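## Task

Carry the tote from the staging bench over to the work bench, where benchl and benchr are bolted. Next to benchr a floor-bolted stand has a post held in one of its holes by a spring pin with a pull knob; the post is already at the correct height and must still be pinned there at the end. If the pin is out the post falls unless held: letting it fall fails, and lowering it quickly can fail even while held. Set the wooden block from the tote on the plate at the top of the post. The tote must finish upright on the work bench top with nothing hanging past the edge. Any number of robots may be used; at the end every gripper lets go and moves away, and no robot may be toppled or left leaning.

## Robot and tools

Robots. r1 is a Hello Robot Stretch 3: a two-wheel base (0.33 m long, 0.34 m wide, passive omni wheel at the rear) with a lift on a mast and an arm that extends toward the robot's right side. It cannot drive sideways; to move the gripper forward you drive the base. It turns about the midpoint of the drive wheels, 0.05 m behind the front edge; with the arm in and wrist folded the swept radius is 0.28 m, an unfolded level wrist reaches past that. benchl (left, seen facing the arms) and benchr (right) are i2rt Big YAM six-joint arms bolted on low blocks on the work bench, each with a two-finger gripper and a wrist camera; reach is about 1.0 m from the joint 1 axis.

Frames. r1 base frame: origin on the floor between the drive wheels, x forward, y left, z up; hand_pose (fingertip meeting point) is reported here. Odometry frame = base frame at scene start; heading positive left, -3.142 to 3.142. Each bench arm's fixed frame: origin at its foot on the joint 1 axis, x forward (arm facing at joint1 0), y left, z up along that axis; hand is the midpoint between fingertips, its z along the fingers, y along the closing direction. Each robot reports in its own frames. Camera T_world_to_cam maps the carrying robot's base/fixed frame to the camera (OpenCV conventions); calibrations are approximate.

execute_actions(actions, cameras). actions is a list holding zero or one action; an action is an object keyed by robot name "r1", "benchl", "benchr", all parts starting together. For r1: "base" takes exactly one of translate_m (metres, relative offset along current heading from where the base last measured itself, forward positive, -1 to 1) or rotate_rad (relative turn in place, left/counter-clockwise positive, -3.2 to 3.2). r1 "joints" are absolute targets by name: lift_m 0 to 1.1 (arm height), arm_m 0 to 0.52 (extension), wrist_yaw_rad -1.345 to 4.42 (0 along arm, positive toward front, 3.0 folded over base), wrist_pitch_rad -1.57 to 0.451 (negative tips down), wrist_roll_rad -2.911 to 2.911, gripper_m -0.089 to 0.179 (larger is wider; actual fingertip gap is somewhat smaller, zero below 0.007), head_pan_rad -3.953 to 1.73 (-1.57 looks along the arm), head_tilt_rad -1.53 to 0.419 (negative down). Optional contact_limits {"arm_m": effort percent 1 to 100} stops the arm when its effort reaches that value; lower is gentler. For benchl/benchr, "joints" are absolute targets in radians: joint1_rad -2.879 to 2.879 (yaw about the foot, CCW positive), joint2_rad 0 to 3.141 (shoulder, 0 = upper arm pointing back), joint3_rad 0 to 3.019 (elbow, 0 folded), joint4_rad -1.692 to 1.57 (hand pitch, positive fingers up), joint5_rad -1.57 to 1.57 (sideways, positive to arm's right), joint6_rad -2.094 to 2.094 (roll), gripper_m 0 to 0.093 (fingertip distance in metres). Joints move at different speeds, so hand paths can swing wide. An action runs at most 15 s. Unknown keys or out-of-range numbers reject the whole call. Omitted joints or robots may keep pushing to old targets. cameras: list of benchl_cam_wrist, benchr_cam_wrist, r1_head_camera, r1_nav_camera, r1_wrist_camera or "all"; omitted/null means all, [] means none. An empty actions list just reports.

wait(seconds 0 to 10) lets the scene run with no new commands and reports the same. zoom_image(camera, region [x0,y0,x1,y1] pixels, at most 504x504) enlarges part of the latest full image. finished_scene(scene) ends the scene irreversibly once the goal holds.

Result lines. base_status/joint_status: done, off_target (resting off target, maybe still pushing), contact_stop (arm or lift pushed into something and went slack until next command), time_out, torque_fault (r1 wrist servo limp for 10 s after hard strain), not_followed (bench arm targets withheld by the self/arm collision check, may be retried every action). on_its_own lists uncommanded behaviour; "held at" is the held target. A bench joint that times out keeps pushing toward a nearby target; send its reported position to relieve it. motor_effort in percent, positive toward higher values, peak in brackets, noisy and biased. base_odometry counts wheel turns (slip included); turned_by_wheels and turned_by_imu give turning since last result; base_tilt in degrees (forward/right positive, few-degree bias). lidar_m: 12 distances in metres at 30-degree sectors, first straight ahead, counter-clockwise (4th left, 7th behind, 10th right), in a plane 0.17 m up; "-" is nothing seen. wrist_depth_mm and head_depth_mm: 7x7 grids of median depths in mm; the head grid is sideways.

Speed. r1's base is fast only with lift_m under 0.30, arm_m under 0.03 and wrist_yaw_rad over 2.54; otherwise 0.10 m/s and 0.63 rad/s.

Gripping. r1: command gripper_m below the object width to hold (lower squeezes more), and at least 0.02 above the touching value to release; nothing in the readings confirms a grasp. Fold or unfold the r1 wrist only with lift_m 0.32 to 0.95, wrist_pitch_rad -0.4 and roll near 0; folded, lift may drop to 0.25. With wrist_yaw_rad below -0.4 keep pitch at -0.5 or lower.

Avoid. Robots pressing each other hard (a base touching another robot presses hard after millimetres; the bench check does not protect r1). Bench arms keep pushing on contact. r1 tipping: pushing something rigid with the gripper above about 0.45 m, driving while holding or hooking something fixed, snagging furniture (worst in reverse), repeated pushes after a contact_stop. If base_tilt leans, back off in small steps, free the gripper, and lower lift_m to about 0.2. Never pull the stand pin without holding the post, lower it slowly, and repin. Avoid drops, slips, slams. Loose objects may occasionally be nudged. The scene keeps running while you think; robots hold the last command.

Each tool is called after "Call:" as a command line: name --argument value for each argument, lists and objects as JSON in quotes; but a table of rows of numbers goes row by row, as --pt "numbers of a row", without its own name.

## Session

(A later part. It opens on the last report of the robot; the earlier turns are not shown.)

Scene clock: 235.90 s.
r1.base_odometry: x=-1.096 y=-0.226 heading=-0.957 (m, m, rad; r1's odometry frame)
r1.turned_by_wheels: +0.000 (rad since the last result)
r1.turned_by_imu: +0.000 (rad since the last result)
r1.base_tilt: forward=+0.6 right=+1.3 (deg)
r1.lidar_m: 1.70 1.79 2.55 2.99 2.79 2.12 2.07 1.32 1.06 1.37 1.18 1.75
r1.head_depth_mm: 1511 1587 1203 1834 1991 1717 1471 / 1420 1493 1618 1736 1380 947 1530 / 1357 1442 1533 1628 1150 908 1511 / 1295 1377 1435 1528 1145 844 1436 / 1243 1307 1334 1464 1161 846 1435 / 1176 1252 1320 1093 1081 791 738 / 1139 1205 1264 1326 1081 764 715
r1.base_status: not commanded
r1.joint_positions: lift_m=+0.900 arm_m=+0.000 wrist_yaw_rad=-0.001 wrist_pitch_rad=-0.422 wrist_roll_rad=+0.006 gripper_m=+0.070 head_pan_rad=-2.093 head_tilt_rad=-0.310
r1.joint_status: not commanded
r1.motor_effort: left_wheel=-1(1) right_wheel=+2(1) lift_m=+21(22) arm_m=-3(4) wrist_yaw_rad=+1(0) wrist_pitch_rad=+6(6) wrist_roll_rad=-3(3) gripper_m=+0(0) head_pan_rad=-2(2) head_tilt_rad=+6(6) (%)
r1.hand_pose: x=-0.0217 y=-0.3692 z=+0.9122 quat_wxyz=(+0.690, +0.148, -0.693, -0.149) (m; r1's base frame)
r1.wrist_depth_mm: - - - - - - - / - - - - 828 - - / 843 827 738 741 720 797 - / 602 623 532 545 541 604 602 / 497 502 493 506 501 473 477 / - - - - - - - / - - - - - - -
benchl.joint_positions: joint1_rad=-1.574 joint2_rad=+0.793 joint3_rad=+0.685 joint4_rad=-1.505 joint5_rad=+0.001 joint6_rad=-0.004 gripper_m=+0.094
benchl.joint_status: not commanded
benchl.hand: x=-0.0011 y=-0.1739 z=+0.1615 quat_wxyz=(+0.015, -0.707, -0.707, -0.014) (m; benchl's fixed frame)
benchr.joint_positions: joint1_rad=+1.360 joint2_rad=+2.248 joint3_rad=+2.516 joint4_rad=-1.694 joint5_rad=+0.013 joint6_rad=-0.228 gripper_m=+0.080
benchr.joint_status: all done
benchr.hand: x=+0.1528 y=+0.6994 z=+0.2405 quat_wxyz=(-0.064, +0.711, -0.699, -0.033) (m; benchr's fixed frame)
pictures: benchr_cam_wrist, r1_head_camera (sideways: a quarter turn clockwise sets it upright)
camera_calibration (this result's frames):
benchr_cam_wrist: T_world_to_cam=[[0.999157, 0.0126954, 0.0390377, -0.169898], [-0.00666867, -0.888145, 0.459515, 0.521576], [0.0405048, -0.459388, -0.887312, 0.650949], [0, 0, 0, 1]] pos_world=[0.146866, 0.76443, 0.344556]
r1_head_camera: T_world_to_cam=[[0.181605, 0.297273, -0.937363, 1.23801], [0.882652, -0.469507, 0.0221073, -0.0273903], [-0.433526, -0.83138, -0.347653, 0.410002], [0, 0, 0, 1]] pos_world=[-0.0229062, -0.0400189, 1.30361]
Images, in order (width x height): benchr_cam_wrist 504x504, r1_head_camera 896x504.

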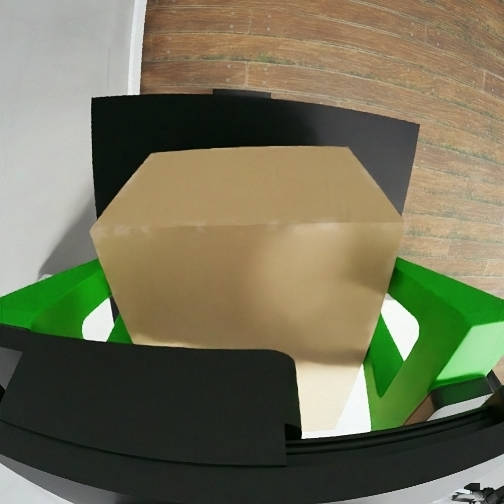

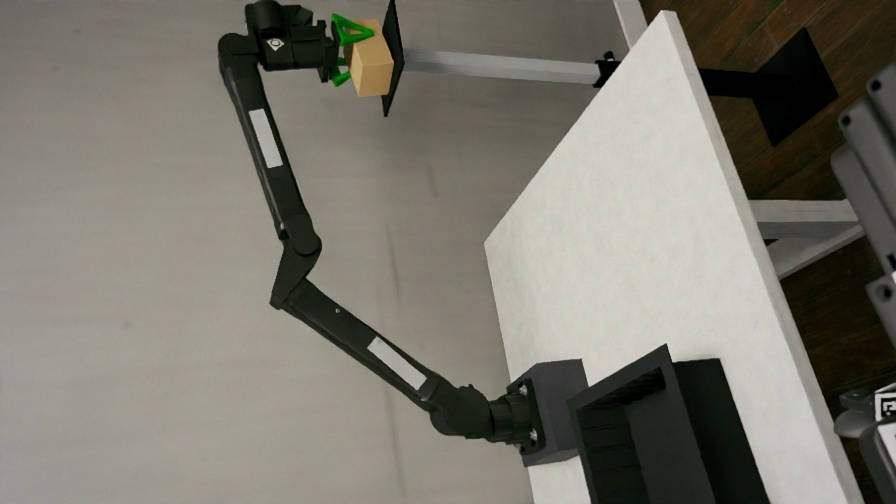

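Block is rotating in the grip → it's touching. Ease and release.

Call:
execute_actions --actions '[{"benchr":{"joints":{"joint2_rad":2.248,"gripper_m":0.093}}}]' --cameras '["benchr_cam_wrist"]'

Call:
execute_actions --actions '[{"benchr":{"joints":{"joint2_rad":2.0}}}]' --cameras '["benchr_cam_wrist"]'

Call:
execute_actions --actions '[{"benchr":{"joints":{"joint2_rad":1.4,"joint3_rad":1.6,"joint4_rad":-1.4}}}]' --cameras '["benchr_cam_wrist","r1_head_camera","r1_wrist_camera"]'

Scene clock: 237.50 s.
r1.base_odometry: x=-1.096 y=-0.226 heading=-0.957 (m, m, rad; r1's odometry frame)
r1.turned_by_wheels: +0.000 (rad since the last result)
r1.turned_by_imu: +0.000 (rad since the last result)
r1.base_tilt: forward=+0.7 right=+1.2 (deg)
r1.lidar_m: 1.70 1.79 2.55 2.99 2.80 2.12 2.07 1.32 1.06 1.37 1.19 1.74
r1.head_depth_mm: 1493 1572 1199 1834 1994 1735 1459 / 1421 1499 1592 1737 1386 947 1514 / 1355 1431 1530 1634 1153 908 1522 / 1295 1368 1444 1531 1150 846 1438 / 1240 1302 1344 1470 1155 847 1429 / 1189 1246 1322 1094 1079 789 738 / 1135 1182 1256 1320 1080 766 715
r1.base_status: not commanded
r1.joint_positions: lift_m=+0.900 arm_m=+0.000 wrist_yaw_rad=-0.001 wrist_pitch_rad=-0.422 wrist_roll_rad=+0.006 gripper_m=+0.070 head_pan_rad=-2.093 head_tilt_rad=-0.310
r1.joint_status: not commanded
r1.motor_effort: left_wheel=+0(1) right_wheel=+1(1) lift_m=+22(22) arm_m=-4(4) wrist_yaw_rad=+1(1) wrist_pitch_rad=+6(6) wrist_roll_rad=-4(4) gripper_m=+0(0) head_pan_rad=-2(2) head_tilt_rad=+6(6) (%)
r1.hand_pose: x=-0.0217 y=-0.3692 z=+0.9122 quat_wxyz=(+0.690, +0.148, -0.693, -0.149) (m; r1's base frame)
r1.wrist_depth_mm: - - - - - - - / - - - - 826 - - / 825 835 737 744 712 825 - / 603 611 550 538 555 603 595 / 505 500 500 501 496 479 472 / - - - - - - - / - - - - - - -
benchl.joint_positions: joint1_rad=-1.574 joint2_rad=+0.793 joint3_rad=+0.685 joint4_rad=-1.505 joint5_rad=+0.001 joint6_rad=-0.004 gripper_m=+0.094
benchl.joint_status: not commanded
benchl.hand: x=-0.0011 y=-0.1739 z=+0.1615 quat_wxyz=(+0.015, -0.707, -0.707, -0.014) (m; benchl's fixed frame)
benchr.joint_positions: joint1_rad=+1.360 joint2_rad=+2.248 joint3_rad=+2.516 joint4_rad=-1.694 joint5_rad=+0.013 joint6_rad=-0.228 gripper_m=+0.093
benchr.joint_status: all done
benchr.hand: x=+0.1528 y=+0.6994 z=+0.2405 quat_wxyz=(-0.064, +0.711, -0.699, -0.033) (m; benchr's fixed frame)
pictures: benchr_cam_wrist
camera_calibration (this result's frames):
benchr_cam_wrist: T_world_to_cam=[[0.999157, 0.0126954, 0.0390377, -0.169898], [-0.00666867, -0.888145, 0.459515, 0.521576], [0.0405048, -0.459388, -0.887312, 0.650949], [0, 0, 0, 1]] pos_world=[0.146866, 0.76443, 0.344556]
Images, in order (width x height): benchr_cam_wrist 504x504.

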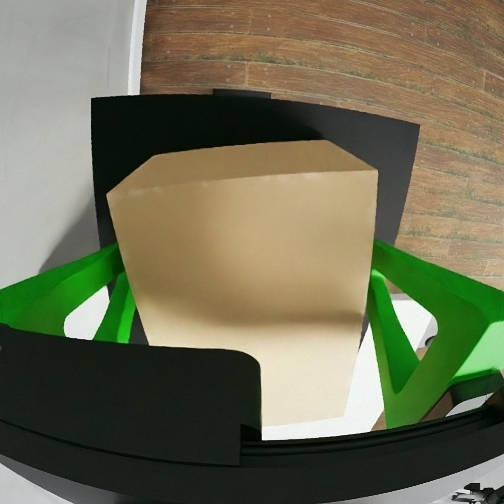

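Scene clock: 238.90 s.
r1.base_odometry: x=-1.096 y=-0.226 heading=-0.957 (m, m, rad; r1's odometry frame)
r1.turned_by_wheels: +0.000 (rad since the last result)
r1.turned_by_imu: +0.000 (rad since the last result)
r1.base_tilt: forward=+0.7 right=+1.3 (deg)
r1.lidar_m: 1.70 1.80 2.54 2.99 2.80 2.11 2.07 1.33 1.06 1.37 1.18 1.75
r1.head_depth_mm: 1508 1597 1656 1840 1999 1736 1471 / 1409 1112 1585 1736 1385 947 1513 / 1356 1399 1527 1640 1151 909 1507 / 1295 1344 1448 1529 1160 848 1436 / 1237 1294 1384 1470 1162 845 1443 / 1188 1244 1296 1098 1084 788 737 / 1137 1195 1254 1326 1083 764 713
r1.base_status: not commanded
r1.joint_positions: lift_m=+0.900 arm_m=+0.000 wrist_yaw_rad=-0.001 wrist_pitch_rad=-0.422 wrist_roll_rad=+0.006 gripper_m=+0.070 head_pan_rad=-2.093 head_tilt_rad=-0.310
r1.joint_status: not commanded
r1.motor_effort: left_wheel=-1(1) right_wheel=+2(1) lift_m=+22(22) arm_m=-3(3) wrist_yaw_rad=+0(0) wrist_pitch_rad=+6(6) wrist_roll_rad=-3(4) gripper_m=+0(1) head_pan_rad=-2(1) head_tilt_rad=+6(6) (%)
r1.hand_pose: x=-0.0217 y=-0.3692 z=+0.9122 quat_wxyz=(+0.690, +0.148, -0.693, -0.149) (m; r1's base frame)
r1.wrist_depth_mm: - - - - - - - / - - - - 809 - - / 818 820 745 732 727 800 - / 607 593 546 536 544 604 595 / 505 501 503 508 501 478 478 / - - - - - - - / - - - - - - -
benchl.joint_positions: joint1_rad=-1.574 joint2_rad=+0.793 joint3_rad=+0.685 joint4_rad=-1.505 joint5_rad=+0.001 joint6_rad=-0.004 gripper_m=+0.094
benchl.joint_status: not commanded
benchl.hand: x=-0.0011 y=-0.1739 z=+0.1615 quat_wxyz=(+0.015, -0.707, -0.707, -0.014) (m; benchl's fixed frame)
benchr.joint_positions: joint1_rad=+1.360 joint2_rad=+1.984 joint3_rad=+2.555 joint4_rad=-1.694 joint5_rad=+0.013 joint6_rad=-0.228 gripper_m=+0.093
benchr.joint_status: all done
benchr.hand: x=+0.1419 y=+0.6485 z=+0.4351 quat_wxyz=(-0.191, +0.694, -0.684, -0.114) (m; benchr's fixed frame)
pictures: benchr_cam_wrist
camera_calibration (this result's frames):
benchr_cam_wrist: T_world_to_cam=[[0.994574, -0.00868176, 0.103671, -0.179554], [-0.0271449, -0.983648, 0.178042, 0.574224], [0.10043, -0.17989, -0.978547, 0.650575], [0, 0, 0, 1]] pos_world=[0.12883, 0.680307, 0.552996]
Images, in order (width x height): benchr_cam_wrist 504x504.

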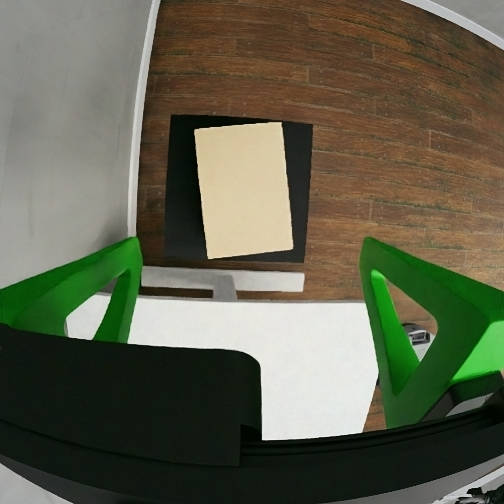

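Scene clock: 240.67 s.
r1.base_odometry: x=-1.096 y=-0.226 heading=-0.957 (m, m, rad; r1's odometry frame)
r1.turned_by_wheels: +0.000 (rad since the last result)
r1.turned_by_imu: +0.000 (rad since the last result)
r1.base_tilt: forward=+0.6 right=+1.4 (deg)
r1.lidar_m: 1.70 1.79 2.55 2.99 2.80 2.12 2.06 1.33 1.06 1.37 1.18 1.74
r1.head_depth_mm: 1509 1593 1678 1839 1983 1748 1476 / 1431 1509 1612 1736 1384 950 1503 / 1354 1096 1517 1641 1145 909 1515 / 1299 1350 1452 1545 1158 844 1444 / 1237 1290 1380 1460 1167 846 1437 / 1184 1223 1312 1349 1092 787 739 / 1136 1191 1210 1317 1077 765 715
r1.base_status: not commanded
r1.joint_positions: lift_m=+0.900 arm_m=+0.000 wrist_yaw_rad=-0.001 wrist_pitch_rad=-0.422 wrist_roll_rad=+0.006 gripper_m=+0.070 head_pan_rad=-2.093 head_tilt_rad=-0.310
r1.joint_status: not commanded
r1.motor_effort: left_wheel=+0(1) right_wheel=+2(2) lift_m=+22(22) arm_m=-4(3) wrist_yaw_rad=+1(1) wrist_pitch_rad=+6(6) wrist_roll_rad=-4(4) gripper_m=+0(0) head_pan_rad=-2(1) head_tilt_rad=+6(6) (%)
r1.hand_pose: x=-0.0217 y=-0.3692 z=+0.9122 quat_wxyz=(+0.690, +0.148, -0.693, -0.149) (m; r1's base frame)
r1.wrist_depth_mm: - - - - - - - / - - - - 852 - - / 860 816 745 728 745 805 - / 598 601 531 531 544 613 598 / 510 489 505 499 497 484 477 / - - - - - - - / - - - - - - -
benchl.joint_positions: joint1_rad=-1.574 joint2_rad=+0.793 joint3_rad=+0.685 joint4_rad=-1.505 joint5_rad=+0.001 joint6_rad=-0.004 gripper_m=+0.094
benchl.joint_status: not commanded
benchl.hand: x=-0.0011 y=-0.1739 z=+0.1615 quat_wxyz=(+0.015, -0.707, -0.707, -0.014) (m; benchl's fixed frame)
benchr.joint_positions: joint1_rad=+1.360 joint2_rad=+1.416 joint3_rad=+1.592 joint4_rad=-1.414 joint5_rad=+0.013 joint6_rad=-0.228 gripper_m=+0.093
benchr.joint_status: all done
benchr.hand: x=+0.1048 y=+0.4756 z=+0.3493 quat_wxyz=(-0.143, +0.703, -0.692, -0.083) (m; benchr's fixed frame)
pictures: benchr_cam_wrist, r1_head_camera (sideways: a quarter turn clockwise sets it upright), r1_wrist_camera
camera_calibration (this result's frames):
benchr_cam_wrist: T_world_to_cam=[[0.996807, 0.00173373, 0.0798313, -0.132156], [-0.0214638, -0.957151, 0.288792, 0.3665], [0.0769113, -0.289584, -0.954058, 0.585394], [0, 0, 0, 1]] pos_world=[0.0945765, 0.520546, 0.463208]
r1_head_camera: T_world_to_cam=[[0.181605, 0.297272, -0.937363, 1.23801], [0.882652, -0.469507, 0.0221073, -0.0273902], [-0.433527, -0.83138, -0.347653, 0.410001], [0, 0, 0, 1]] pos_world=[-0.0229062, -0.0400189, 1.30361]
r1_wrist_camera: T_world_to_cam=[[-0.998998, 0.0298523, -0.033355, 0.0196288], [0.0441865, 0.538454, -0.841495, 1.00636], [-0.0071605, -0.842126, -0.539234, 0.339204], [0, 0, 0, 1]] pos_world=[-0.0224295, -0.256812, 1.03041]
Images, in order (width x height): benchr_cam_wrist 504x504, r1_head_camera 896x504, r1_wrist_camera 644x364.

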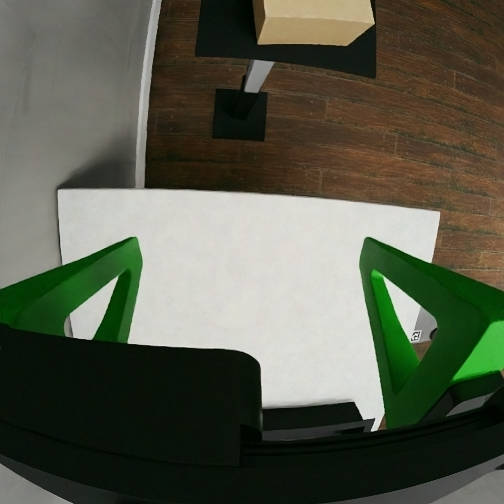

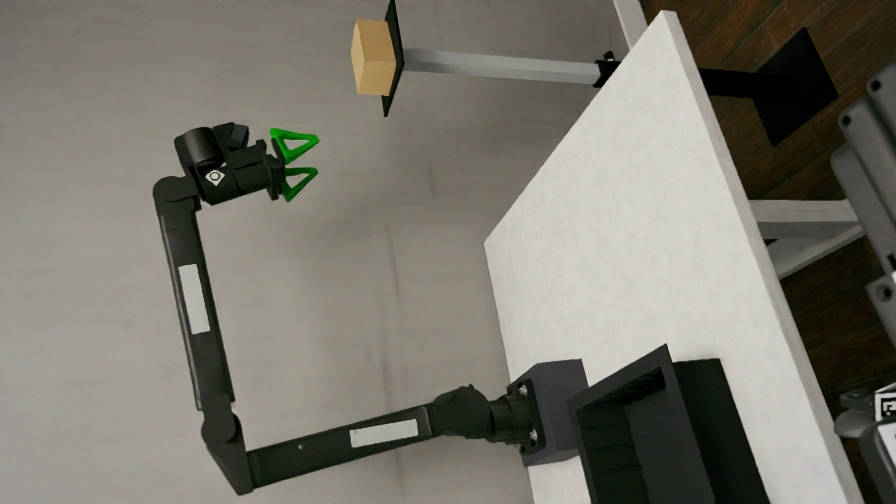

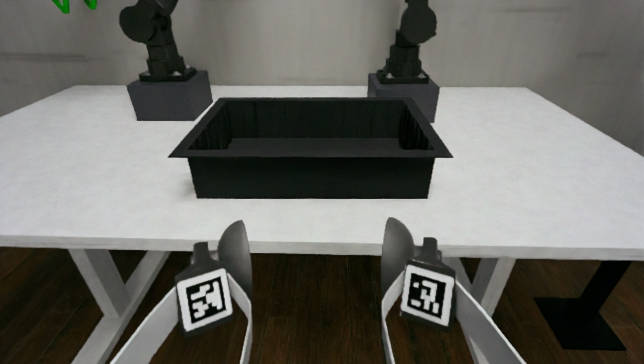

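Call:
execute_actions --actions '[{"benchr":{"joints":{"joint4_rad":-0.9}}}]' --cameras '["benchr_cam_wrist","r1_head_camera"]'

Scene clock: 242.30 s.
r1.base_odometry: x=-1.096 y=-0.226 heading=-0.957 (m, m, rad; r1's odometry frame)
r1.turned_by_wheels: +0.000 (rad since the last result)
r1.turned_by_imu: +0.000 (rad since the last result)
r1.base_tilt: forward=+0.6 right=+1.2 (deg)
r1.lidar_m: 1.70 1.79 2.55 2.99 2.79 2.11 2.07 1.32 1.06 1.37 1.19 1.74
r1.head_depth_mm: 1502 1593 1675 1836 1972 1710 1481 / 1423 1479 1613 1731 1392 946 1513 / 1361 1118 1531 1618 1141 905 1520 / 1292 1356 1455 1538 1159 846 1435 / 1241 1280 1377 1463 1161 845 1436 / 1184 1226 1318 1346 1085 788 739 / 1136 1170 1203 1320 1082 766 714
r1.base_status: not commanded
r1.joint_positions: lift_m=+0.900 arm_m=+0.000 wrist_yaw_rad=-0.001 wrist_pitch_rad=-0.422 wrist_roll_rad=+0.006 gripper_m=+0.070 head_pan_rad=-2.093 head_tilt_rad=-0.310
r1.joint_status: not commanded
r1.motor_effort: left_wheel=-1(1) right_wheel=+2(1) lift_m=+21(22) arm_m=-3(3) wrist_yaw_rad=+1(0) wrist_pitch_rad=+6(6) wrist_roll_rad=-3(3) gripper_m=+0(0) head_pan_rad=-2(2) head_tilt_rad=+6(6) (%)
r1.hand_pose: x=-0.0217 y=-0.3692 z=+0.9122 quat_wxyz=(+0.690, +0.148, -0.693, -0.149) (m; r1's base frame)
r1.wrist_depth_mm: - - - - - - - / - - - - 837 - - / 822 837 714 741 713 809 - / 594 596 538 535 537 598 597 / 508 503 506 497 498 474 472 / - - - - - - - / - - - - - - -
benchl.joint_positions: joint1_rad=-1.574 joint2_rad=+0.793 joint3_rad=+0.685 joint4_rad=-1.505 joint5_rad=+0.001 joint6_rad=-0.004 gripper_m=+0.094
benchl.joint_status: not commanded
benchl.hand: x=-0.0011 y=-0.1739 z=+0.1615 quat_wxyz=(+0.015, -0.707, -0.707, -0.014) (m; benchl's fixed frame)
benchr.joint_positions: joint1_rad=+1.360 joint2_rad=+1.416 joint3_rad=+1.592 joint4_rad=-0.920 joint5_rad=+0.013 joint6_rad=-0.228 gripper_m=+0.093
benchr.joint_status: all done
benchr.hand: x=+0.1259 y=+0.5740 z=+0.4151 quat_wxyz=(-0.342, +0.651, -0.644, -0.210) (m; benchr's fixed frame)
pictures: benchr_cam_wrist, r1_head_camera (sideways: a quarter turn clockwise sets it upright)
camera_calibration (this result's frames):
benchr_cam_wrist: T_world_to_cam=[[0.983591, -0.0599058, 0.170176, -0.159066], [-0.0266, -0.981107, -0.191628, 0.655989], [0.17844, 0.183957, -0.966602, 0.395609], [0, 0, 0, 1]] pos_world=[0.103312, 0.561291, 0.535172]
r1_head_camera: T_world_to_cam=[[0.181605, 0.297272, -0.937363, 1.23801], [0.882652, -0.469508, 0.0221073, -0.0273902], [-0.433527, -0.83138, -0.347653, 0.410001], [0, 0, 0, 1]] pos_world=[-0.0229062, -0.0400189, 1.30361]
Images, in order (width x height): benchr_cam_wrist 504x504, r1_head_camera 896x504.

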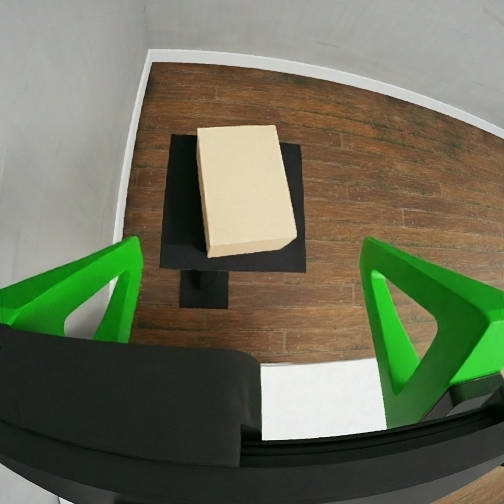

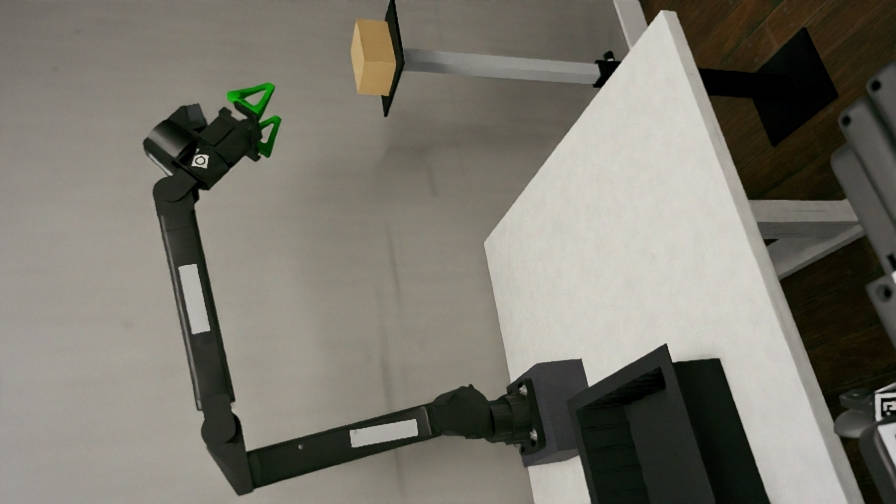

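Block sits on the plate.

Call:
finished_scene --scene 1

The scene is finished: the task was done.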